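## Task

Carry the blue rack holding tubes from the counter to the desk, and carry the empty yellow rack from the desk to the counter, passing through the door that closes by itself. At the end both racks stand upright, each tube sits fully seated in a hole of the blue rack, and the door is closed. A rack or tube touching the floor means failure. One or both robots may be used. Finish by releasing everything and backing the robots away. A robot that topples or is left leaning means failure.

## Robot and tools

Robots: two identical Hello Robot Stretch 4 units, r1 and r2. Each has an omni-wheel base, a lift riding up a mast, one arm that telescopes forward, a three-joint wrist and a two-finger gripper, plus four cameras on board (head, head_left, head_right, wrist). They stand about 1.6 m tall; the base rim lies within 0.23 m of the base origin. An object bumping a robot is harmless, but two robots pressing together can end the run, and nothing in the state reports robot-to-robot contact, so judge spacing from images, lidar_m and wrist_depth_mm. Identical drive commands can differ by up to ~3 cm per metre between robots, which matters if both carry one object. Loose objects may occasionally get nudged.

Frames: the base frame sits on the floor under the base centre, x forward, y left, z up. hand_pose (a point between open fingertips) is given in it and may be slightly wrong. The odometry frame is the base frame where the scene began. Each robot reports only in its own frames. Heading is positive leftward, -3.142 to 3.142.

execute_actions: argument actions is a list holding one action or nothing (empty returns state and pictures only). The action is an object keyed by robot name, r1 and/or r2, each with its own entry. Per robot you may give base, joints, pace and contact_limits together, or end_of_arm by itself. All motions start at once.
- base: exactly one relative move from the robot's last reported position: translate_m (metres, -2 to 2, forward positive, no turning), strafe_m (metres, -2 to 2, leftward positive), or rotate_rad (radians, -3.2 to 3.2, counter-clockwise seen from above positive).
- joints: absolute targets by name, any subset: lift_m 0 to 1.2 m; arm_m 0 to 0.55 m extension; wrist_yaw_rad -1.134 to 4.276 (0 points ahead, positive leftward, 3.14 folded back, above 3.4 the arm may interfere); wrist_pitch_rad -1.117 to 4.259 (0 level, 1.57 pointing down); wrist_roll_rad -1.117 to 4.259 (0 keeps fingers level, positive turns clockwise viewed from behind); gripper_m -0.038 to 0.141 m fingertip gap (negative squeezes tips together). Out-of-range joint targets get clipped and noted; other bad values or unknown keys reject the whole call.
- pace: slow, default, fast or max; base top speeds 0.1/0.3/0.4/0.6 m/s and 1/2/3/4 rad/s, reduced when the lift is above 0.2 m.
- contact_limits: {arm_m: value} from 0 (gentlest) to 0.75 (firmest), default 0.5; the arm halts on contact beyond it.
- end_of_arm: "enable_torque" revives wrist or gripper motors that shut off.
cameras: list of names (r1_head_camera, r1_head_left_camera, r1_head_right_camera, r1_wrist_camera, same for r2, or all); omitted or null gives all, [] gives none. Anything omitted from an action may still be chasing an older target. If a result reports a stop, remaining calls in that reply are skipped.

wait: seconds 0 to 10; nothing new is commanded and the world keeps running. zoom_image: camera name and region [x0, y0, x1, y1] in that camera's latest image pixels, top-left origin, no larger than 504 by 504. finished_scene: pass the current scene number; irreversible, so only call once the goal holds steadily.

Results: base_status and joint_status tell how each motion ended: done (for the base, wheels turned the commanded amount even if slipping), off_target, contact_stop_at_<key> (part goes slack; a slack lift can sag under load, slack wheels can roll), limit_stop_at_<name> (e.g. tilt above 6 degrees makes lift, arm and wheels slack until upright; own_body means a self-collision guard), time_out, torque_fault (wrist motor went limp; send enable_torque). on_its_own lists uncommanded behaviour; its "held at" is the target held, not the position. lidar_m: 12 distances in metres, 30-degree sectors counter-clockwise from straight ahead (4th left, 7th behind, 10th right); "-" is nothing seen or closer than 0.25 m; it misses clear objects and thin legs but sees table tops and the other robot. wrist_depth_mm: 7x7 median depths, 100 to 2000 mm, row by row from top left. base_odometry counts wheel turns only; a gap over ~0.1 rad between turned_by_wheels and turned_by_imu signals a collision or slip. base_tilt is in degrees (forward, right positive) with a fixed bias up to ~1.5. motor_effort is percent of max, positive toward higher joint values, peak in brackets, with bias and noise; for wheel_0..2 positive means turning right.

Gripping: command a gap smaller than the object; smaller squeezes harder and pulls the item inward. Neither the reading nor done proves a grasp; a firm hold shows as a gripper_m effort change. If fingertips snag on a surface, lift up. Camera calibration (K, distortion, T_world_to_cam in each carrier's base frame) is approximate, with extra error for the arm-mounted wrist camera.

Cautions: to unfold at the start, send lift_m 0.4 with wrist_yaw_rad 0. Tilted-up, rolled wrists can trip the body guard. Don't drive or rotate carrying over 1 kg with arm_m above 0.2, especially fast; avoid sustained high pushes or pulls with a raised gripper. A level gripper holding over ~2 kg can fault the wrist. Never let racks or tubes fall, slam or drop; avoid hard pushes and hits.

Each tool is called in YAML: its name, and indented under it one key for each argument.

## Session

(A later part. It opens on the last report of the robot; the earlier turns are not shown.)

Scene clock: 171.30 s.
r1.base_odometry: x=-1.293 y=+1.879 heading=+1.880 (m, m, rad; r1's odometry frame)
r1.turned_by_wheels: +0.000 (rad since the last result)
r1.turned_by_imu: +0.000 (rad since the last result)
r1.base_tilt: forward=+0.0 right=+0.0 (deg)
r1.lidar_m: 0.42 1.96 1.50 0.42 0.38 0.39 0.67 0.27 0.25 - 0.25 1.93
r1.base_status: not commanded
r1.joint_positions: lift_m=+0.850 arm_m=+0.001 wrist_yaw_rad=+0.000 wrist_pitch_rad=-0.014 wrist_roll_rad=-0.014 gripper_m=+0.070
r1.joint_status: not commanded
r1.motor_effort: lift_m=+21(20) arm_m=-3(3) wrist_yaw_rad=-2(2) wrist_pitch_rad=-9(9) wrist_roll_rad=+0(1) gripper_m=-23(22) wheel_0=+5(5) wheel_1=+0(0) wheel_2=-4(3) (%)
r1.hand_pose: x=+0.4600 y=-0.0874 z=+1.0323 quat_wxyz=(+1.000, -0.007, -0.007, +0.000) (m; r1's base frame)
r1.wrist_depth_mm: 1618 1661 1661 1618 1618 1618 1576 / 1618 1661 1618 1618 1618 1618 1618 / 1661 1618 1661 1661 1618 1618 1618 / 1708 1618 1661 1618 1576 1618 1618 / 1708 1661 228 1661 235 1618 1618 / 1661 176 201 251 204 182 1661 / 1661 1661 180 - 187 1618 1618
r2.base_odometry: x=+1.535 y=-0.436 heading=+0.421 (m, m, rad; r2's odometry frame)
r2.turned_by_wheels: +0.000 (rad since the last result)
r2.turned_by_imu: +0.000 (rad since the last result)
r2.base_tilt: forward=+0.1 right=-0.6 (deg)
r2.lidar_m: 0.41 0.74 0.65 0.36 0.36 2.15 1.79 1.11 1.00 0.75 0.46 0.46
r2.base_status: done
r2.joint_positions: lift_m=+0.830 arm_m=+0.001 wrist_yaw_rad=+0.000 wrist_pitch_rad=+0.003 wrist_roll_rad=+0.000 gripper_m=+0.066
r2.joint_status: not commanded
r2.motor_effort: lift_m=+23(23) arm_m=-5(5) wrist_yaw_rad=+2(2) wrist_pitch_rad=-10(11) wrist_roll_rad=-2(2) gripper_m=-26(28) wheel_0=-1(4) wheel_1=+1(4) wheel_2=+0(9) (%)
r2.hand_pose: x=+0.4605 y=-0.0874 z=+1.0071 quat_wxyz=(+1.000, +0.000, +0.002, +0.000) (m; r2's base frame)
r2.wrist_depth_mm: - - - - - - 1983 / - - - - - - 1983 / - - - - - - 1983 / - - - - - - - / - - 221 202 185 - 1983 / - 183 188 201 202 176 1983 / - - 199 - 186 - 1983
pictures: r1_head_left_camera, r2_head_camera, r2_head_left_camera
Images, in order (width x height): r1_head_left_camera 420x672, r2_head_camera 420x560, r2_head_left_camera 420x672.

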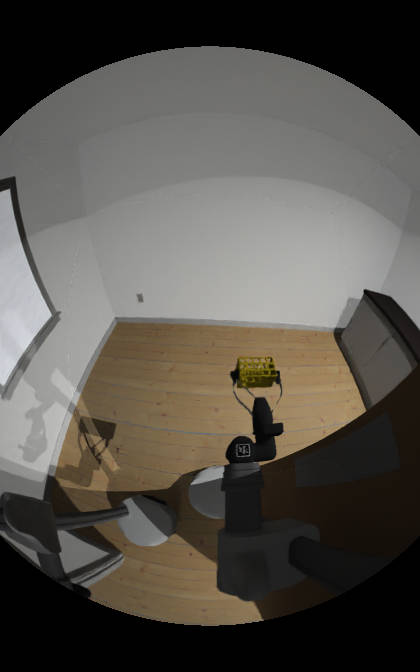

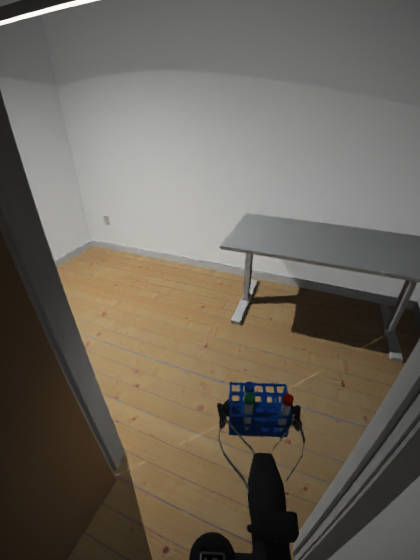

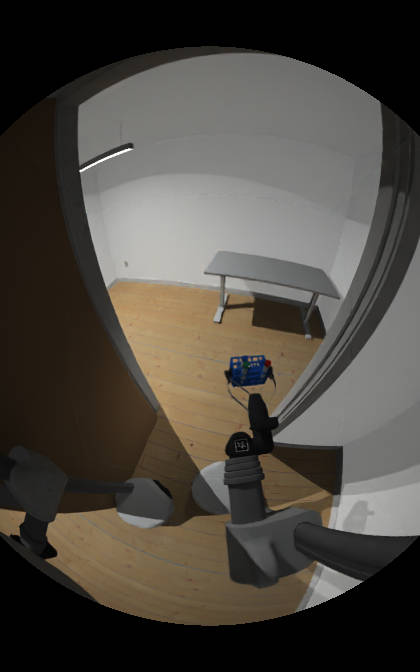

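execute_actions:
  actions:
    - {"r2":{"base":{"translate_m":0.27}}}
  cameras: []

execute_actions:
  actions:
    - {"r2":{"base":{"rotate_rad":-0.35},"pace":"slow"}}
  cameras: []

execute_actions:
  actions:
    - {"r2":{"base":{"strafe_m":0.2}}}
  cameras: ["r1_head_left_camera","r2_head_left_camera"]

Scene clock: 178.27 s.
r1.base_odometry: x=-1.293 y=+1.879 heading=+1.880 (m, m, rad; r1's odometry frame)
r1.turned_by_wheels: +0.000 (rad since the last result)
r1.turned_by_imu: +0.001 (rad since the last result)
r1.base_tilt: forward=+0.1 right=-0.1 (deg)
r1.lidar_m: 0.42 1.97 1.52 1.47 0.50 0.48 0.66 0.28 0.25 - 0.25 1.93
r1.base_status: not commanded
r1.joint_positions: lift_m=+0.850 arm_m=+0.001 wrist_yaw_rad=+0.000 wrist_pitch_rad=-0.014 wrist_roll_rad=-0.014 gripper_m=+0.070
r1.joint_status: not commanded
r1.motor_effort: lift_m=+21(20) arm_m=-3(4) wrist_yaw_rad=+0(0) wrist_pitch_rad=-9(9) wrist_roll_rad=+0(1) gripper_m=-23(22) wheel_0=+5(5) wheel_1=+0(0) wheel_2=-4(4) (%)
r1.hand_pose: x=+0.4600 y=-0.0874 z=+1.0323 quat_wxyz=(+1.000, -0.007, -0.007, +0.000) (m; r1's base frame)
r1.wrist_depth_mm: 1661 1661 1618 1618 1618 1618 1618 / 1708 1661 1618 1618 1661 1618 1618 / 1661 1661 1618 1661 1661 1618 1618 / 1661 1661 1661 1618 1618 1618 1618 / 1661 1708 227 1618 234 1661 1618 / 1661 176 201 251 204 182 1576 / 1661 1661 180 - 187 1618 1661
r2.base_odometry: x=+1.781 y=-0.326 heading=+0.421 (m, m, rad; r2's odometry frame)
r2.turned_by_wheels: +0.000 (rad since the last result)
r2.turned_by_imu: +0.002 (rad since the last result)
r2.base_tilt: forward=+0.1 right=-0.6 (deg)
r2.lidar_m: 0.42 0.69 0.56 0.57 0.44 0.51 1.89 1.21 1.09 0.29 0.32 1.47
r2.base_status: done
r2.joint_positions: lift_m=+0.830 arm_m=+0.001 wrist_yaw_rad=+0.000 wrist_pitch_rad=+0.003 wrist_roll_rad=+0.000 gripper_m=+0.066
r2.joint_status: not commanded
r2.motor_effort: lift_m=+23(23) arm_m=-5(5) wrist_yaw_rad=+2(2) wrist_pitch_rad=-11(10) wrist_roll_rad=-2(2) gripper_m=-29(29) wheel_0=+1(3) wheel_1=-1(4) wheel_2=+1(9) (%)
r2.hand_pose: x=+0.4605 y=-0.0874 z=+1.0071 quat_wxyz=(+1.000, +0.000, +0.002, +0.000) (m; r2's base frame)
r2.wrist_depth_mm: - - - - - 1921 1756 / - - - - - 1863 1756 / - - - - - 1863 1708 / - - - - - 1921 1756 / - - 254 202 185 1808 1756 / - 183 189 202 201 176 1229 / - - 199 - 186 1863 1756
pictures: none
No camera images: the call's "cameras" was empty. Leave "cameras" out to get every camera's image.

Scene clock: 179.73 s.
r1.base_odometry: x=-1.293 y=+1.879 heading=+1.880 (m, m, rad; r1's odometry frame)
r1.turned_by_wheels: +0.000 (rad since the last result)
r1.turned_by_imu: +0.000 (rad since the last result)
r1.base_tilt: forward=+0.1 right=-0.1 (deg)
r1.lidar_m: 0.42 1.96 1.53 1.48 0.50 0.49 0.68 0.28 0.25 - 0.25 1.93
r1.base_status: not commanded
r1.joint_positions: lift_m=+0.850 arm_m=+0.001 wrist_yaw_rad=+0.000 wrist_pitch_rad=-0.014 wrist_roll_rad=-0.014 gripper_m=+0.070
r1.joint_status: not commanded
r1.motor_effort: lift_m=+20(20) arm_m=-3(3) wrist_yaw_rad=-2(0) wrist_pitch_rad=-10(9) wrist_roll_rad=+0(1) gripper_m=-22(22) wheel_0=+5(5) wheel_1=+0(0) wheel_2=-3(4) (%)
r1.hand_pose: x=+0.4600 y=-0.0874 z=+1.0323 quat_wxyz=(+1.000, -0.007, -0.007, +0.000) (m; r1's base frame)
r1.wrist_depth_mm: 1661 1661 1618 1661 1576 1576 1618 / 1661 1661 1618 1618 1618 1618 1576 / 1661 1661 1618 1661 1576 1661 1618 / 1708 1661 1661 1661 1618 1576 1618 / 1708 1661 226 1618 235 1618 1618 / 1708 177 202 252 204 182 1618 / 1661 1661 180 - 187 1618 1618
r2.base_odometry: x=+1.781 y=-0.326 heading=+0.071 (m, m, rad; r2's odometry frame)
r2.turned_by_wheels: -0.350 (rad since the last result)
r2.turned_by_imu: -0.343 (rad since the last result)
r2.base_tilt: forward=+0.1 right=-0.6 (deg)
r2.lidar_m: 0.40 1.56 0.61 0.55 0.49 0.45 2.41 1.57 1.16 0.78 0.32 0.40
r2.base_status: done
r2.joint_positions: lift_m=+0.830 arm_m=+0.001 wrist_yaw_rad=+0.000 wrist_pitch_rad=+0.003 wrist_roll_rad=+0.000 gripper_m=+0.066
r2.joint_status: not commanded
r2.motor_effort: lift_m=+23(23) arm_m=-5(5) wrist_yaw_rad=+2(2) wrist_pitch_rad=-10(10) wrist_roll_rad=-2(1) gripper_m=-29(29) wheel_0=+1(3) wheel_1=+2(4) wheel_2=+0(5) (%)
r2.hand_pose: x=+0.4605 y=-0.0874 z=+1.0071 quat_wxyz=(+1.000, +0.000, +0.002, +0.000) (m; r2's base frame)
r2.wrist_depth_mm: - - - - - - 1537 / - - - - - - 1499 / - - - - - - 1430 / - - - - - - 1430 / - - 254 203 185 1921 1397 / - 183 189 202 201 176 1366 / - - 198 - 186 1708 1336
pictures: none
No camera images: the call's "cameras" was empty. Leave "cameras" out to get every camera's image.

Scene clock: 181.77 s.
r1.base_odometry: x=-1.293 y=+1.879 heading=+1.880 (m, m, rad; r1's odometry frame)
r1.turned_by_wheels: +0.000 (rad since the last result)
r1.turned_by_imu: +0.000 (rad since the last result)
r1.base_tilt: forward=+0.1 right=+0.0 (deg)
r1.lidar_m: 0.42 1.98 1.52 1.49 1.01 0.40 0.40 0.26 0.25 - 0.25 1.92
r1.base_status: not commanded
r1.joint_positions: lift_m=+0.850 arm_m=+0.001 wrist_yaw_rad=+0.000 wrist_pitch_rad=-0.014 wrist_roll_rad=-0.014 gripper_m=+0.070
r1.joint_status: not commanded
r1.motor_effort: lift_m=+21(20) arm_m=-3(3) wrist_yaw_rad=-1(1) wrist_pitch_rad=-9(9) wrist_roll_rad=+0(0) gripper_m=-21(22) wheel_0=+5(5) wheel_1=+0(0) wheel_2=-4(3) (%)
r1.hand_pose: x=+0.4600 y=-0.0874 z=+1.0323 quat_wxyz=(+1.000, -0.007, -0.007, +0.000) (m; r1's base frame)
r1.wrist_depth_mm: 1661 1661 1661 1661 1661 1618 1576 / 1618 1661 1618 1661 1661 1661 1618 / 1661 1661 1661 1618 1618 1618 1618 / 1661 1661 1618 1618 1661 1618 1618 / 1661 1661 227 1618 235 1618 1618 / 1661 176 202 251 204 182 1576 / 1661 1661 180 - 187 1661 1576
r2.base_odometry: x=+1.767 y=-0.127 heading=+0.070 (m, m, rad; r2's odometry frame)
r2.turned_by_wheels: +0.000 (rad since the last result)
r2.turned_by_imu: +0.000 (rad since the last result)
r2.base_tilt: forward=+0.1 right=-0.6 (deg)
r2.lidar_m: 0.40 2.40 0.37 0.35 0.38 0.37 0.40 1.84 1.35 0.76 0.51 1.59
r2.base_status: done
r2.joint_positions: lift_m=+0.830 arm_m=+0.001 wrist_yaw_rad=+0.000 wrist_pitch_rad=+0.003 wrist_roll_rad=+0.000 gripper_m=+0.066
r2.joint_status: not commanded
r2.motor_effort: lift_m=+23(23) arm_m=-5(5) wrist_yaw_rad=+1(1) wrist_pitch_rad=-10(10) wrist_roll_rad=-2(2) gripper_m=-26(25) wheel_0=-1(7) wheel_1=-2(8) wheel_2=-1(6) (%)
r2.hand_pose: x=+0.4605 y=-0.0874 z=+1.0071 quat_wxyz=(+1.000, +0.000, +0.002, +0.000) (m; r2's base frame)
r2.wrist_depth_mm: - - - - - - 1756 / - - - - - - 1756 / - - - - - - 1708 / - - - - - - 1756 / - - 254 202 186 - 1661 / - 183 189 201 202 176 1430 / - - 199 - 186 1921 1618
pictures: r1_head_left_camera, r2_head_left_camera
Images, in order (width x height): r1_head_left_camera 420x672, r2_head_left_camera 420x672.

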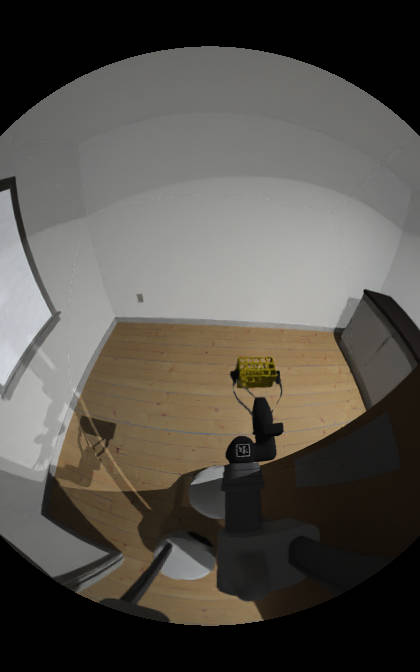

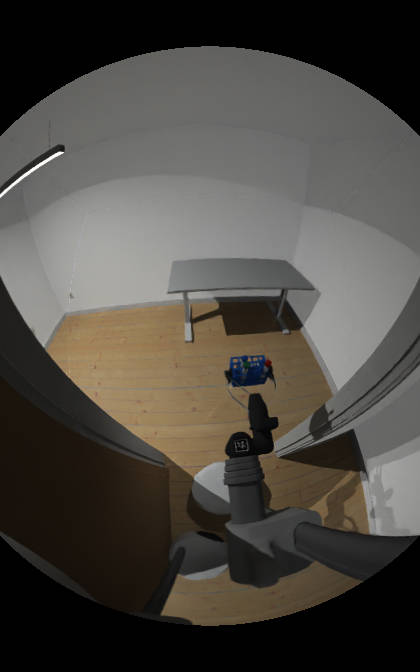

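execute_actions:
  actions:
    - {"r1":{"base":{"translate_m":0.6}}}
  cameras: ["r2_head_left_camera"]

execute_actions:
  actions:
    - {"r1":{"base":{"rotate_rad":-1.53},"pace":"slow"},"r2":{"base":{"translate_m":0.55},"pace":"slow"}}
  cameras: ["r1_head_right_camera","r1_head_camera","r2_head_left_camera"]

Scene clock: 189.80 s.
r1.base_odometry: x=-1.476 y=+2.451 heading=+1.881 (m, m, rad; r1's odometry frame)
r1.turned_by_wheels: +0.000 (rad since the last result)
r1.turned_by_imu: +0.002 (rad since the last result)
r1.base_tilt: forward=+0.1 right=+0.0 (deg)
r1.lidar_m: 0.43 1.34 1.48 1.43 1.54 0.65 0.80 1.42 1.73 1.65 1.74 1.32
r1.base_status: done
r1.joint_positions: lift_m=+0.850 arm_m=+0.001 wrist_yaw_rad=+0.000 wrist_pitch_rad=-0.014 wrist_roll_rad=-0.014 gripper_m=+0.070
r1.joint_status: not commanded
r1.motor_effort: lift_m=+20(21) arm_m=-4(3) wrist_yaw_rad=+0(0) wrist_pitch_rad=-9(9) wrist_roll_rad=+0(1) gripper_m=-21(22) wheel_0=+3(9) wheel_1=+1(5) wheel_2=+0(12) (%)
r1.hand_pose: x=+0.4600 y=-0.0874 z=+1.0323 quat_wxyz=(+1.000, -0.007, -0.007, +0.000) (m; r1's base frame)
r1.wrist_depth_mm: 1060 1042 1042 1042 1042 1025 1025 / 1060 1060 1042 1025 1042 1042 1025 / 1060 1042 1042 1042 1042 1025 1025 / 1060 1060 1060 1042 1042 1025 1025 / 1042 1060 227 1042 235 1025 1025 / 1042 177 202 252 204 182 1025 / 1078 1060 180 - 187 1008 1025
r2.base_odometry: x=+1.767 y=-0.127 heading=+0.071 (m, m, rad; r2's odometry frame)
r2.turned_by_wheels: +0.000 (rad since the last result)
r2.turned_by_imu: -0.021 (rad since the last result)
r2.base_tilt: forward=+0.1 right=-0.6 (deg)
r2.lidar_m: 0.40 1.58 0.38 0.25 - 0.25 0.26 0.51 1.33 0.82 0.47 1.56
r2.base_status: not commanded
r2.joint_positions: lift_m=+0.830 arm_m=+0.001 wrist_yaw_rad=+0.000 wrist_pitch_rad=+0.003 wrist_roll_rad=+0.000 gripper_m=+0.066
r2.joint_status: not commanded
r2.motor_effort: lift_m=+22(23) arm_m=-2(5) wrist_yaw_rad=+2(16) wrist_pitch_rad=-11(14) wrist_roll_rad=-2(2) gripper_m=-31(26) wheel_0=-4(20) wheel_1=+1(10) wheel_2=+1(12) (%)
r2.hand_pose: x=+0.4601 y=-0.0874 z=+1.0072 quat_wxyz=(+1.000, +0.000, +0.002, +0.000) (m; r2's base frame)
r2.wrist_depth_mm: - - - - - - 1708 / - - - - - - 1708 / - - - - - - 1618 / - - - - - - 1618 / - - 221 203 185 - 1537 / - 182 188 201 201 176 1537 / - - 200 - 185 1983 1499
pictures: r2_head_left_camera
Images, in order (width x height): r2_head_left_camera 420x672.

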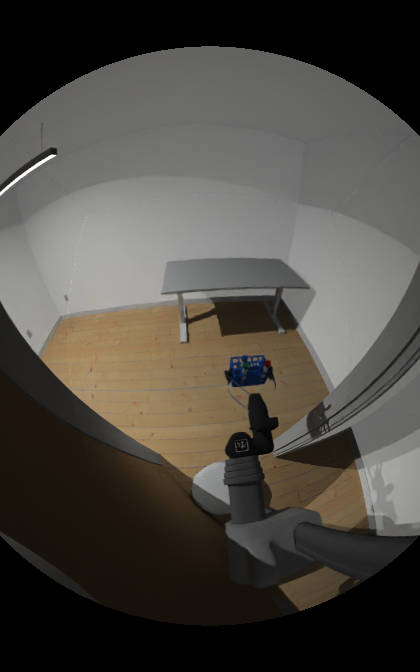

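Scene clock: 196.60 s.
r1.base_odometry: x=-1.476 y=+2.451 heading=+0.351 (m, m, rad; r1's odometry frame)
r1.turned_by_wheels: -1.529 (rad since the last result)
r1.turned_by_imu: -1.559 (rad since the last result)
r1.base_tilt: forward=+0.0 right=+0.1 (deg)
r1.lidar_m: 0.41 1.69 1.30 1.27 1.37 1.48 1.44 1.59 1.37 1.34 1.43 1.69
r1.base_status: done
r1.joint_positions: lift_m=+0.850 arm_m=+0.001 wrist_yaw_rad=+0.000 wrist_pitch_rad=-0.014 wrist_roll_rad=-0.014 gripper_m=+0.070
r1.joint_status: not commanded
r1.motor_effort: lift_m=+21(21) arm_m=-3(3) wrist_yaw_rad=-1(3) wrist_pitch_rad=-9(9) wrist_roll_rad=+0(0) gripper_m=-22(23) wheel_0=+2(7) wheel_1=+4(8) wheel_2=+2(8) (%)
r1.hand_pose: x=+0.4600 y=-0.0874 z=+1.0323 quat_wxyz=(+1.000, -0.007, -0.007, +0.000) (m; r1's base frame)
r1.wrist_depth_mm: 1661 - - - - 1983 1921 / 1661 - - - - 1921 1983 / 1661 - - - - 1983 1863 / 1661 - - - - 1983 1863 / 1576 1464 227 1430 235 1397 1921 / 1618 177 202 251 204 182 1863 / 1618 1499 180 - 187 1397 1921
r2.base_odometry: x=+2.316 y=-0.088 heading=+0.071 (m, m, rad; r2's odometry frame)
r2.turned_by_wheels: +0.000 (rad since the last result)
r2.turned_by_imu: +0.002 (rad since the last result)
r2.base_tilt: forward=+0.1 right=-0.7 (deg)
r2.lidar_m: 0.39 0.98 2.41 1.12 0.48 0.32 0.28 0.30 0.44 0.81 1.26 1.00
r2.base_status: done
r2.joint_positions: lift_m=+0.830 arm_m=+0.001 wrist_yaw_rad=+0.000 wrist_pitch_rad=+0.003 wrist_roll_rad=+0.000 gripper_m=+0.066
r2.joint_status: not commanded
r2.motor_effort: lift_m=+22(22) arm_m=-2(3) wrist_yaw_rad=+2(3) wrist_pitch_rad=-10(10) wrist_roll_rad=-2(1) gripper_m=-28(28) wheel_0=+0(4) wheel_1=+0(4) wheel_2=-1(8) (%)
r2.hand_pose: x=+0.4601 y=-0.0874 z=+1.0072 quat_wxyz=(+1.000, +0.000, +0.002, +0.000) (m; r2's base frame)
r2.wrist_depth_mm: 1499 1499 1499 1576 1537 1537 1537 / 1499 1537 1537 1537 1537 1576 1576 / 1576 1499 1537 1576 1618 1576 1576 / 1537 1537 1537 1537 1576 1576 1576 / 1576 1576 223 202 185 1537 1537 / 1537 183 188 202 201 177 1098 / 1537 917 200 - 186 778 788
pictures: r1_head_camera, r1_head_right_camera, r2_head_left_camera
Images, in order (width x height): r1_head_camera 420x560, r1_head_right_camera 420x672, r2_head_left_camera 420x672.

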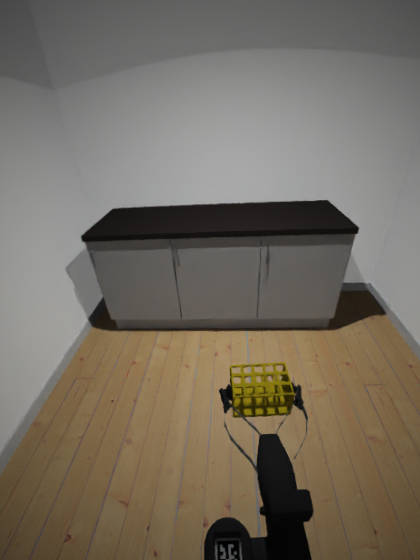

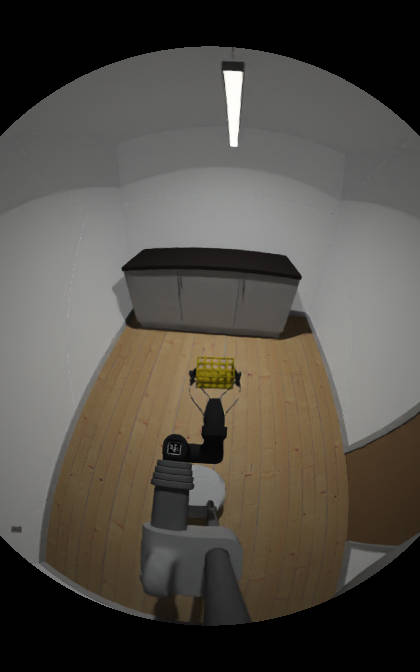

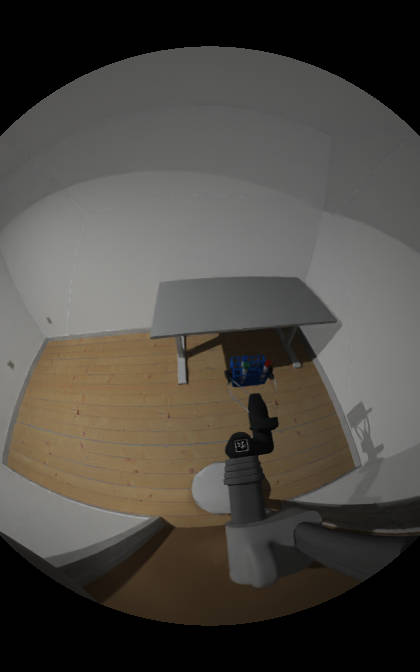

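execute_actions:
  actions:
    - {"r1":{"base":{"translate_m":1.1},"joints":{"arm_m":0.2}},"r2":{"base":{"translate_m":0.45},"joints":{"arm_m":0.2,"lift_m":0.66}}}
  cameras: ["r1_head_camera","r1_wrist_camera","r2_head_camera","r2_wrist_camera"]

Scene clock: 206.37 s.
r1.base_odometry: x=-0.443 y=+2.829 heading=+0.352 (m, m, rad; r1's odometry frame)
r1.turned_by_wheels: +0.000 (rad since the last result)
r1.turned_by_imu: +0.002 (rad since the last result)
r1.base_tilt: forward=+0.1 right=+0.1 (deg)
r1.lidar_m: 0.55 0.58 0.84 1.19 1.26 1.83 2.56 1.88 1.46 1.41 0.76 0.58
r1.base_status: done
r1.joint_positions: lift_m=+0.850 arm_m=+0.199 wrist_yaw_rad=+0.000 wrist_pitch_rad=-0.014 wrist_roll_rad=-0.014 gripper_m=+0.070
r1.joint_status: all done
r1.motor_effort: lift_m=+21(21) arm_m=+5(5) wrist_yaw_rad=-3(1) wrist_pitch_rad=-9(9) wrist_roll_rad=-1(1) gripper_m=-22(23) wheel_0=+2(7) wheel_1=+2(8) wheel_2=+1(10) (%)
r1.hand_pose: x=+0.6585 y=-0.0874 z=+1.0323 quat_wxyz=(+1.000, -0.007, -0.007, +0.000) (m; r1's base frame)
r1.wrist_depth_mm: 778 759 759 741 732 715 707 / 778 759 759 750 732 723 715 / 778 768 759 741 732 732 715 / 788 768 759 750 732 723 715 / 778 768 227 741 235 715 707 / 508 176 202 250 204 182 525 / 342 351 180 - 187 353 362
r2.base_odometry: x=+2.764 y=-0.056 heading=+0.071 (m, m, rad; r2's odometry frame)
r2.turned_by_wheels: +0.000 (rad since the last result)
r2.turned_by_imu: +0.003 (rad since the last result)
r2.base_tilt: forward=+0.0 right=-0.5 (deg)
r2.lidar_m: 0.49 0.50 1.78 2.49 1.01 0.79 0.75 0.76 0.98 1.21 0.75 0.54
r2.base_status: done
r2.joint_positions: lift_m=+0.660 arm_m=+0.199 wrist_yaw_rad=+0.000 wrist_pitch_rad=+0.003 wrist_roll_rad=+0.000 gripper_m=+0.066
r2.joint_status: all done
r2.motor_effort: lift_m=+18(20) arm_m=+5(6) wrist_yaw_rad=+2(3) wrist_pitch_rad=-10(10) wrist_roll_rad=-2(2) gripper_m=-29(27) wheel_0=+0(4) wheel_1=+0(4) wheel_2=+1(8) (%)
r2.hand_pose: x=+0.6585 y=-0.0874 z=+0.8375 quat_wxyz=(+1.000, +0.000, +0.002, +0.000) (m; r2's base frame)
r2.wrist_depth_mm: 878 891 891 891 904 891 891 / 891 891 891 891 891 904 917 / 866 891 891 904 904 904 904 / 891 904 904 904 878 917 931 / 878 891 246 202 185 917 917 / 459 183 189 201 201 177 549 / 332 334 199 - 186 359 362
pictures: r1_head_camera, r1_wrist_camera, r2_head_camera, r2_wrist_camera
camera_calibration (this result's frames):
r1_wrist_camera: T_world_to_cam=[[-0.00977082, -0.999215, 0.0384015, -0.131274], [0.0245338, -0.0386313, -0.998952, 1.06755], [0.999651, -0.00881844, 0.024892, -0.459213], [0, 0, 0, 1]] pos_world=[0.431579, -0.0939796, 1.08291]
r2_wrist_camera: T_world_to_cam=[[0.038681, -0.999157, 0.0137373, -0.113473], [-0.0186357, -0.0144665, -0.999722, 0.900255], [0.999078, 0.0384142, -0.0191795, -0.40935], [0, 0, 0, 1]] pos_world=[0.430138, -0.0846291, 0.893712]
Images, in order (width x height): r1_head_camera 420x560, r1_wrist_camera 616x392, r2_head_camera 420x560, r2_wrist_camera 616x392.

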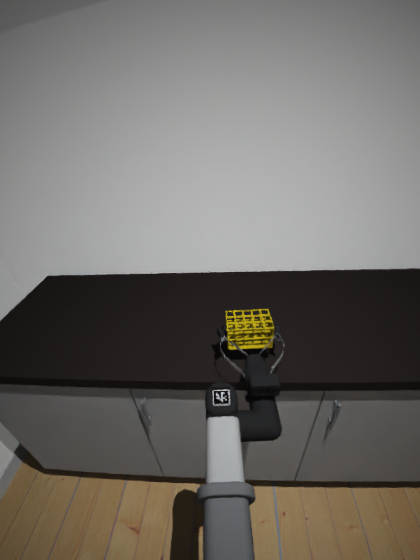

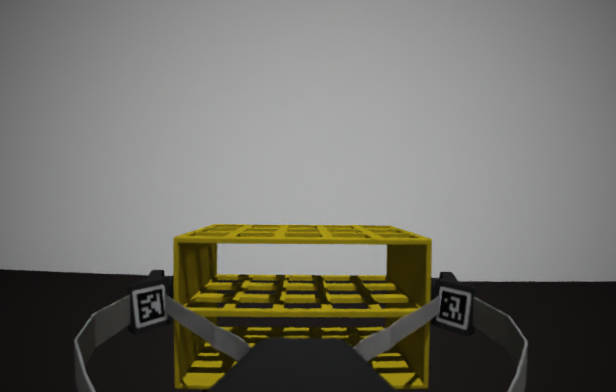

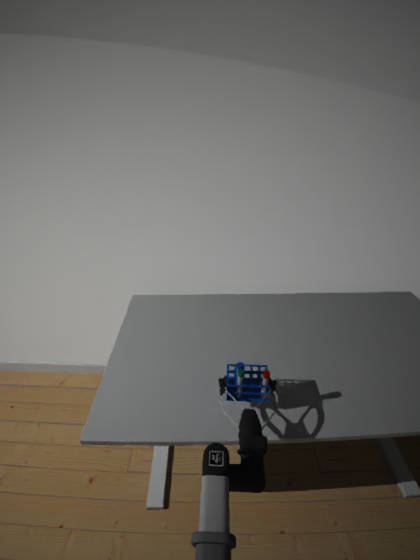

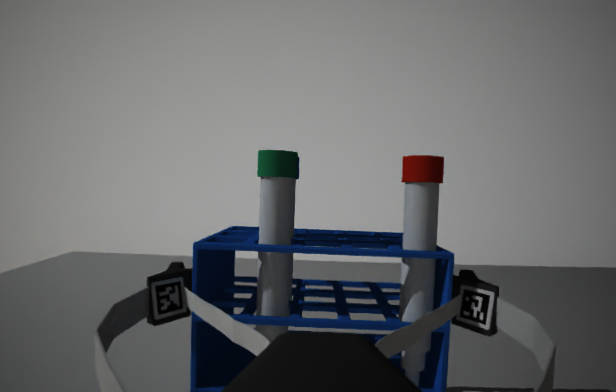

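execute_actions:
  actions:
    - {"r1":{"joints":{"arm_m":0.24,"lift_m":0.778},"pace":"slow"},"r2":{"joints":{"arm_m":0.22,"lift_m":0.598},"pace":"slow"}}
  cameras: ["r1_wrist_camera","r2_wrist_camera"]

Scene clock: 210.23 s.
r1.base_odometry: x=-0.443 y=+2.829 heading=+0.352 (m, m, rad; r1's odometry frame)
r1.turned_by_wheels: +0.000 (rad since the last result)
r1.turned_by_imu: +0.000 (rad since the last result)
r1.base_tilt: forward=+0.1 right=+0.1 (deg)
r1.lidar_m: 0.55 0.59 0.86 1.19 1.27 1.83 2.58 1.90 1.45 1.42 0.74 0.58
r1.base_status: not commanded
r1.joint_positions: lift_m=+0.778 arm_m=+0.239 wrist_yaw_rad=+0.000 wrist_pitch_rad=-0.015 wrist_roll_rad=-0.014 gripper_m=+0.070
r1.joint_status: all done
r1.motor_effort: lift_m=+18(21) arm_m=+6(6) wrist_yaw_rad=+0(0) wrist_pitch_rad=-7(8) wrist_roll_rad=-1(0) gripper_m=-22(21) wheel_0=+1(1) wheel_1=+2(2) wheel_2=+1(1) (%)
r1.hand_pose: x=+0.6984 y=-0.0874 z=+0.9607 quat_wxyz=(+1.000, -0.007, -0.007, +0.000) (m; r1's base frame)
r1.wrist_depth_mm: 732 723 715 707 691 683 676 / 750 723 723 707 699 691 676 / 741 723 715 707 699 691 683 / 741 732 723 707 691 691 683 / 574 597 227 442 234 621 621 / 293 177 201 250 204 182 304 / 197 202 180 - 187 204 210
r2.base_odometry: x=+2.764 y=-0.056 heading=+0.071 (m, m, rad; r2's odometry frame)
r2.turned_by_wheels: +0.000 (rad since the last result)
r2.turned_by_imu: +0.001 (rad since the last result)
r2.base_tilt: forward=+0.1 right=-0.6 (deg)
r2.lidar_m: 0.47 0.50 1.80 2.49 1.03 0.79 0.74 0.79 0.96 1.22 0.79 0.56
r2.base_status: not commanded
r2.joint_positions: lift_m=+0.598 arm_m=+0.219 wrist_yaw_rad=+0.000 wrist_pitch_rad=+0.003 wrist_roll_rad=+0.000 gripper_m=+0.066
r2.joint_status: all done
r2.motor_effort: lift_m=+18(18) arm_m=+5(6) wrist_yaw_rad=+2(2) wrist_pitch_rad=-10(10) wrist_roll_rad=-2(2) gripper_m=-26(27) wheel_0=+0(0) wheel_1=+0(0) wheel_2=+1(1) (%)
r2.hand_pose: x=+0.6784 y=-0.0874 z=+0.7755 quat_wxyz=(+1.000, +0.000, +0.002, +0.000) (m; r2's base frame)
r2.wrist_depth_mm: 866 866 866 878 878 878 891 / 866 866 866 866 891 891 917 / 866 878 891 878 891 904 904 / 878 866 866 866 878 891 891 / 504 544 246 203 185 676 715 / 291 183 189 202 202 176 347 / 209 212 195 - 186 229 229
pictures: r1_wrist_camera, r2_wrist_camera
camera_calibration (this result's frames):
r1_wrist_camera: T_world_to_cam=[[-0.00980065, -0.999215, 0.0383954, -0.128111], [0.0251564, -0.0386315, -0.998937, 0.994651], [0.999635, -0.00882434, 0.0255152, -0.49795], [0, 0, 0, 1]] pos_world=[0.471491, -0.09398, 1.01122]
r2_wrist_camera: T_world_to_cam=[[0.0386782, -0.999157, 0.0137374, -0.113392], [-0.0186358, -0.0144666, -0.999722, 0.838669], [0.999078, 0.0384115, -0.0191796, -0.430469], [0, 0, 0, 1]] pos_world=[0.450087, -0.0846293, 0.831737]
Images, in order (width x height): r1_wrist_camera 616x392, r2_wrist_camera 616x392.

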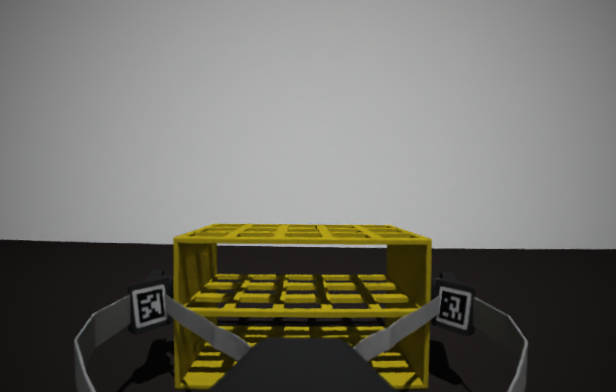

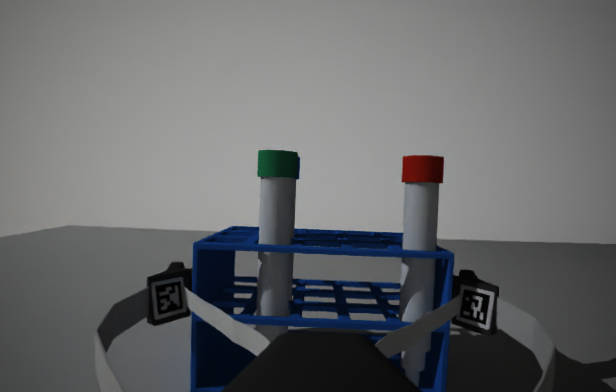

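r1 is down; r2 is ~2 mm above.

execute_actions:
  actions:
    - {"r1":{"joints":{"gripper_m":0.141}},"r2":{"joints":{"lift_m":0.595},"pace":"slow"}}
  cameras: []

execute_actions:
  actions:
    - {"r1":{"joints":{"arm_m":0.0,"lift_m":0.785}},"r2":{"joints":{"gripper_m":0.141}}}
  cameras: ["r1_wrist_camera","r2_wrist_camera"]

Scene clock: 214.20 s.
r1.base_odometry: x=-0.443 y=+2.829 heading=+0.352 (m, m, rad; r1's odometry frame)
r1.turned_by_wheels: +0.000 (rad since the last result)
r1.turned_by_imu: +0.000 (rad since the last result)
r1.base_tilt: forward=+0.1 right=+0.0 (deg)
r1.lidar_m: 0.55 0.60 0.84 1.19 1.26 1.85 2.58 1.89 1.45 1.43 0.76 0.57
r1.base_status: not commanded
r1.joint_positions: lift_m=+0.778 arm_m=+0.239 wrist_yaw_rad=+0.000 wrist_pitch_rad=-0.015 wrist_roll_rad=-0.014 gripper_m=+0.141
r1.joint_status: all done
r1.motor_effort: lift_m=+17(17) arm_m=+6(6) wrist_yaw_rad=-1(1) wrist_pitch_rad=-7(7) wrist_roll_rad=+0(1) gripper_m=+0(22) wheel_0=+1(1) wheel_1=+2(2) wheel_2=+1(1) (%)
r1.hand_pose: x=+0.6984 y=-0.0874 z=+0.9607 quat_wxyz=(+1.000, -0.007, -0.007, +0.000) (m; r1's base frame)
r1.wrist_depth_mm: 741 732 715 707 691 683 676 / 741 732 715 699 699 691 676 / 732 732 723 715 699 683 668 / 741 723 715 715 707 691 683 / 569 591 430 512 271 621 621 / 294 249 224 273 212 257 307 / 203 202 202 - 204 206 210
r2.base_odometry: x=+2.764 y=-0.056 heading=+0.071 (m, m, rad; r2's odometry frame)
r2.turned_by_wheels: +0.000 (rad since the last result)
r2.turned_by_imu: +0.001 (rad since the last result)
r2.base_tilt: forward=+0.1 right=-0.6 (deg)
r2.lidar_m: 0.49 0.49 1.77 2.47 1.01 0.81 0.74 0.78 0.98 1.22 0.77 0.54
r2.base_status: not commanded
r2.joint_positions: lift_m=+0.595 arm_m=+0.219 wrist_yaw_rad=+0.000 wrist_pitch_rad=+0.003 wrist_roll_rad=+0.000 gripper_m=+0.066
r2.joint_status: all done
r2.motor_effort: lift_m=+18(17) arm_m=+5(5) wrist_yaw_rad=+2(2) wrist_pitch_rad=-8(10) wrist_roll_rad=-2(2) gripper_m=-29(24) wheel_0=+0(0) wheel_1=+0(0) wheel_2=+1(1) (%)
r2.hand_pose: x=+0.6784 y=-0.0874 z=+0.7727 quat_wxyz=(+1.000, +0.000, +0.001, +0.000) (m; r2's base frame)
r2.wrist_depth_mm: 866 854 866 878 878 878 891 / 854 866 866 891 878 878 904 / 878 878 866 878 878 878 891 / 866 878 878 878 904 891 891 / 496 539 236 202 185 661 699 / 286 183 189 202 196 176 342 / 205 207 194 - 186 224 224
pictures: none
No camera images: the call's "cameras" was empty. Leave "cameras" out to get every camera's image.

Scene clock: 216.03 s.
r1.base_odometry: x=-0.443 y=+2.829 heading=+0.352 (m, m, rad; r1's odometry frame)
r1.turned_by_wheels: +0.000 (rad since the last result)
r1.turned_by_imu: +0.000 (rad since the last result)
r1.base_tilt: forward=+0.1 right=+0.1 (deg)
r1.lidar_m: 0.55 0.60 0.85 1.19 1.27 1.83 2.57 1.91 1.46 1.43 0.74 0.56
r1.base_status: not commanded
r1.joint_positions: lift_m=+0.785 arm_m=+0.001 wrist_yaw_rad=+0.000 wrist_pitch_rad=-0.015 wrist_roll_rad=-0.014 gripper_m=+0.141
r1.joint_status: all done
r1.motor_effort: lift_m=+22(22) arm_m=-5(4) wrist_yaw_rad=+1(1) wrist_pitch_rad=-6(7) wrist_roll_rad=-1(1) gripper_m=+0(0) wheel_0=+1(1) wheel_1=+2(2) wheel_2=+1(1) (%)
r1.hand_pose: x=+0.4603 y=-0.0875 z=+0.9674 quat_wxyz=(+1.000, -0.007, -0.008, +0.000) (m; r1's base frame)
r1.wrist_depth_mm: 976 976 960 946 917 917 904 / 991 976 946 931 931 917 904 / 976 976 946 931 917 917 904 / 976 976 960 946 946 931 904 / 627 647 647 559 683 683 676 / 327 322 319 338 310 307 334 / 349 345 320 - 330 309 317
r2.base_odometry: x=+2.764 y=-0.056 heading=+0.071 (m, m, rad; r2's odometry frame)
r2.turned_by_wheels: +0.000 (rad since the last result)
r2.turned_by_imu: +0.000 (rad since the last result)
r2.base_tilt: forward=+0.1 right=-0.6 (deg)
r2.lidar_m: 0.49 0.50 1.81 2.48 1.03 0.78 0.75 0.80 0.96 1.23 0.76 0.55
r2.base_status: not commanded
r2.joint_positions: lift_m=+0.595 arm_m=+0.219 wrist_yaw_rad=+0.000 wrist_pitch_rad=+0.002 wrist_roll_rad=+0.000 gripper_m=+0.141
r2.joint_status: all done
r2.motor_effort: lift_m=+18(18) arm_m=+6(5) wrist_yaw_rad=+2(2) wrist_pitch_rad=-8(8) wrist_roll_rad=-2(2) gripper_m=+0(30) wheel_0=+0(0) wheel_1=+0(0) wheel_2=+1(1) (%)
r2.hand_pose: x=+0.6784 y=-0.0874 z=+0.7728 quat_wxyz=(+1.000, +0.000, +0.001, +0.000) (m; r2's base frame)
r2.wrist_depth_mm: 854 866 854 866 878 878 878 / 866 878 866 878 878 878 891 / 854 866 891 878 878 891 891 / 866 878 904 878 891 904 891 / 504 535 248 274 208 668 699 / 286 273 199 204 202 211 342 / 206 207 208 - 204 224 242
pictures: r1_wrist_camera, r2_wrist_camera
camera_calibration (this result's frames):
r1_wrist_camera: T_world_to_cam=[[-0.0100134, -0.999213, 0.0383933, -0.130659], [0.0253446, -0.0386365, -0.998932, 1.00718], [0.999629, -0.00902962, 0.0257115, -0.260306], [0, 0, 0, 1]] pos_world=[0.233375, -0.0939926, 1.01781]
r2_wrist_camera: T_world_to_cam=[[0.0386665, -0.999157, 0.0137693, -0.113372], [-0.0178035, -0.0144663, -0.999737, 0.835392], [0.999094, 0.0384112, -0.0183479, -0.431177], [0, 0, 0, 1]] pos_world=[0.450043, -0.0846293, 0.828822]
Images, in order (width x height): r1_wrist_camera 616x392, r2_wrist_camera 616x392.

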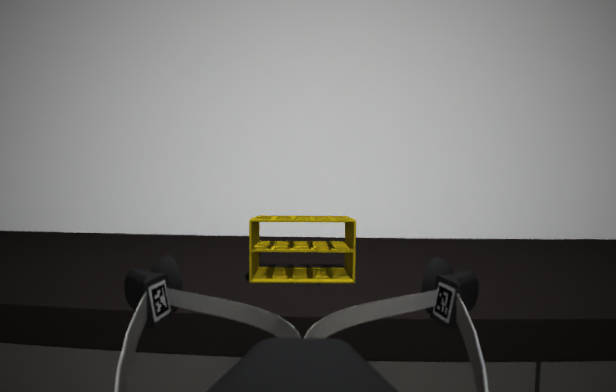

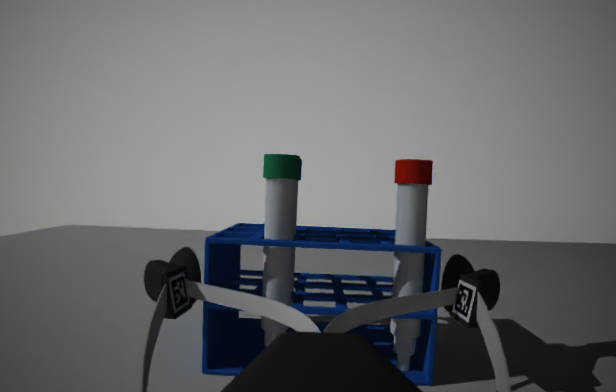

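execute_actions:
  actions:
    - {"r1":{"base":{"translate_m":-0.3}},"r2":{"joints":{"arm_m":0,"lift_m":0.602},"base":{"translate_m":-0.15}}}
  cameras: ["r1_head_right_camera","r2_wrist_camera","r2_head_camera"]

zoom_image:
  camera: "r2_wrist_camera"
  region: [240,150,420,290]

zoom_image:
  camera: "r2_head_camera"
  region: [200,310,290,390]

Scene clock: 221.13 s.
r1.base_odometry: x=-0.725 y=+2.726 heading=+0.351 (m, m, rad; r1's odometry frame)
r1.turned_by_wheels: +0.000 (rad since the last result)
r1.turned_by_imu: +0.000 (rad since the last result)
r1.base_tilt: forward=+0.1 right=+0.1 (deg)
r1.lidar_m: 0.84 0.89 1.24 1.20 1.28 1.88 2.27 1.85 1.43 1.40 1.14 0.87
r1.base_status: done
r1.joint_positions: lift_m=+0.785 arm_m=+0.001 wrist_yaw_rad=+0.000 wrist_pitch_rad=-0.015 wrist_roll_rad=-0.014 gripper_m=+0.141
r1.joint_status: not commanded
r1.motor_effort: lift_m=+22(22) arm_m=-5(5) wrist_yaw_rad=+0(2) wrist_pitch_rad=-6(6) wrist_roll_rad=-1(1) gripper_m=+0(0) wheel_0=-2(7) wheel_1=-2(7) wheel_2=+2(10) (%)
r1.hand_pose: x=+0.4603 y=-0.0874 z=+0.9674 quat_wxyz=(+1.000, -0.007, -0.008, +0.000) (m; r1's base frame)
r1.wrist_depth_mm: 1308 1281 1255 1229 1229 1205 1205 / 1281 1255 1255 1229 1229 1205 1182 / 1308 1281 1281 1255 1229 1205 1205 / 1308 1255 1255 1255 1205 1205 1182 / 661 647 661 676 683 683 676 / 654 647 640 634 627 621 615 / 661 654 647 - 627 627 615
r2.base_odometry: x=+2.615 y=-0.067 heading=+0.071 (m, m, rad; r2's odometry frame)
r2.turned_by_wheels: +0.000 (rad since the last result)
r2.turned_by_imu: +0.002 (rad since the last result)
r2.base_tilt: forward=+0.1 right=-0.6 (deg)
r2.lidar_m: 0.64 0.66 2.02 2.48 0.83 0.63 0.59 0.63 0.75 1.23 1.03 0.68
r2.base_status: done
r2.joint_positions: lift_m=+0.602 arm_m=+0.001 wrist_yaw_rad=+0.000 wrist_pitch_rad=+0.002 wrist_roll_rad=+0.000 gripper_m=+0.141
r2.joint_status: all done
r2.motor_effort: lift_m=+24(23) arm_m=-5(7) wrist_yaw_rad=+2(1) wrist_pitch_rad=-7(8) wrist_roll_rad=-1(2) gripper_m=+2(2) wheel_0=+1(3) wheel_1=+1(5) wheel_2=-1(8) (%)
r2.hand_pose: x=+0.4605 y=-0.0875 z=+0.7794 quat_wxyz=(+1.000, +0.000, +0.001, +0.000) (m; r2's base frame)
r2.wrist_depth_mm: 1229 1255 1255 1255 1255 1229 1229 / 1229 1229 1229 1255 1255 1229 1229 / 1205 1229 1255 1229 1255 1281 1281 / 1229 1229 1255 1281 1255 1255 1255 / 549 574 621 574 683 732 759 / 1255 759 1255 436 442 212 1281 / 1255 1255 1255 - 1281 1255 1255
pictures: r1_head_right_camera, r2_head_camera, r2_wrist_camera
camera_calibration (this result's frames):
r2_wrist_camera: T_world_to_cam=[[0.0383911, -0.999168, 0.0137817, -0.104999], [-0.0175052, -0.0144622, -0.999742, 0.837963], [0.999109, 0.03814, -0.0180459, -0.213612], [0, 0, 0, 1]] pos_world=[0.232121, -0.0846456, 0.835339]
Images, in order (width x height): r1_head_right_camera 420x672, r2_head_camera 420x560, r2_wrist_camera 616x392.

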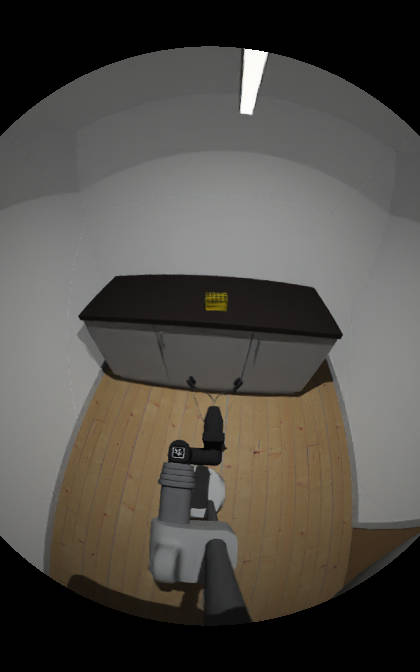

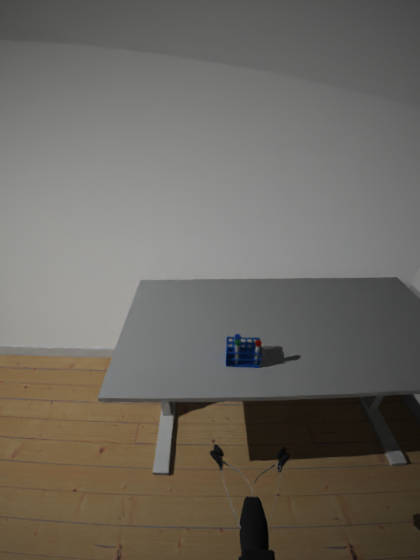

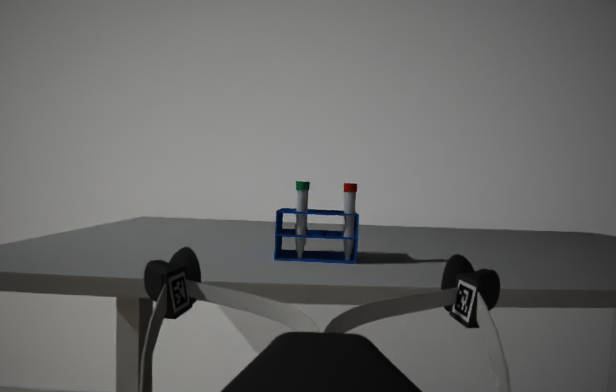

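Region (240, 150, 420, 290) of r2_wrist_camera's 616x392 image, scaled by 2.800.

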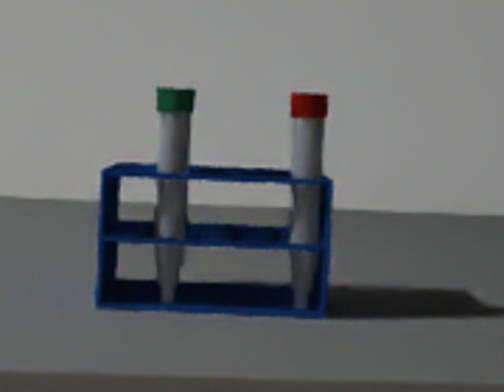

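Region (200, 310, 290, 390) of r2_head_camera's 420x560 image, scaled by 5.600, with more detail than that image has.

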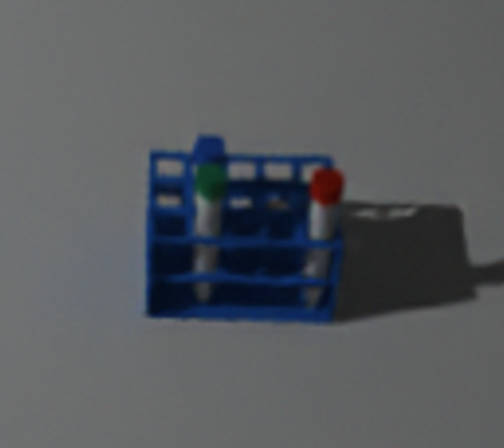

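finished_scene:
  scene: 1

The scene is finished: the task was done.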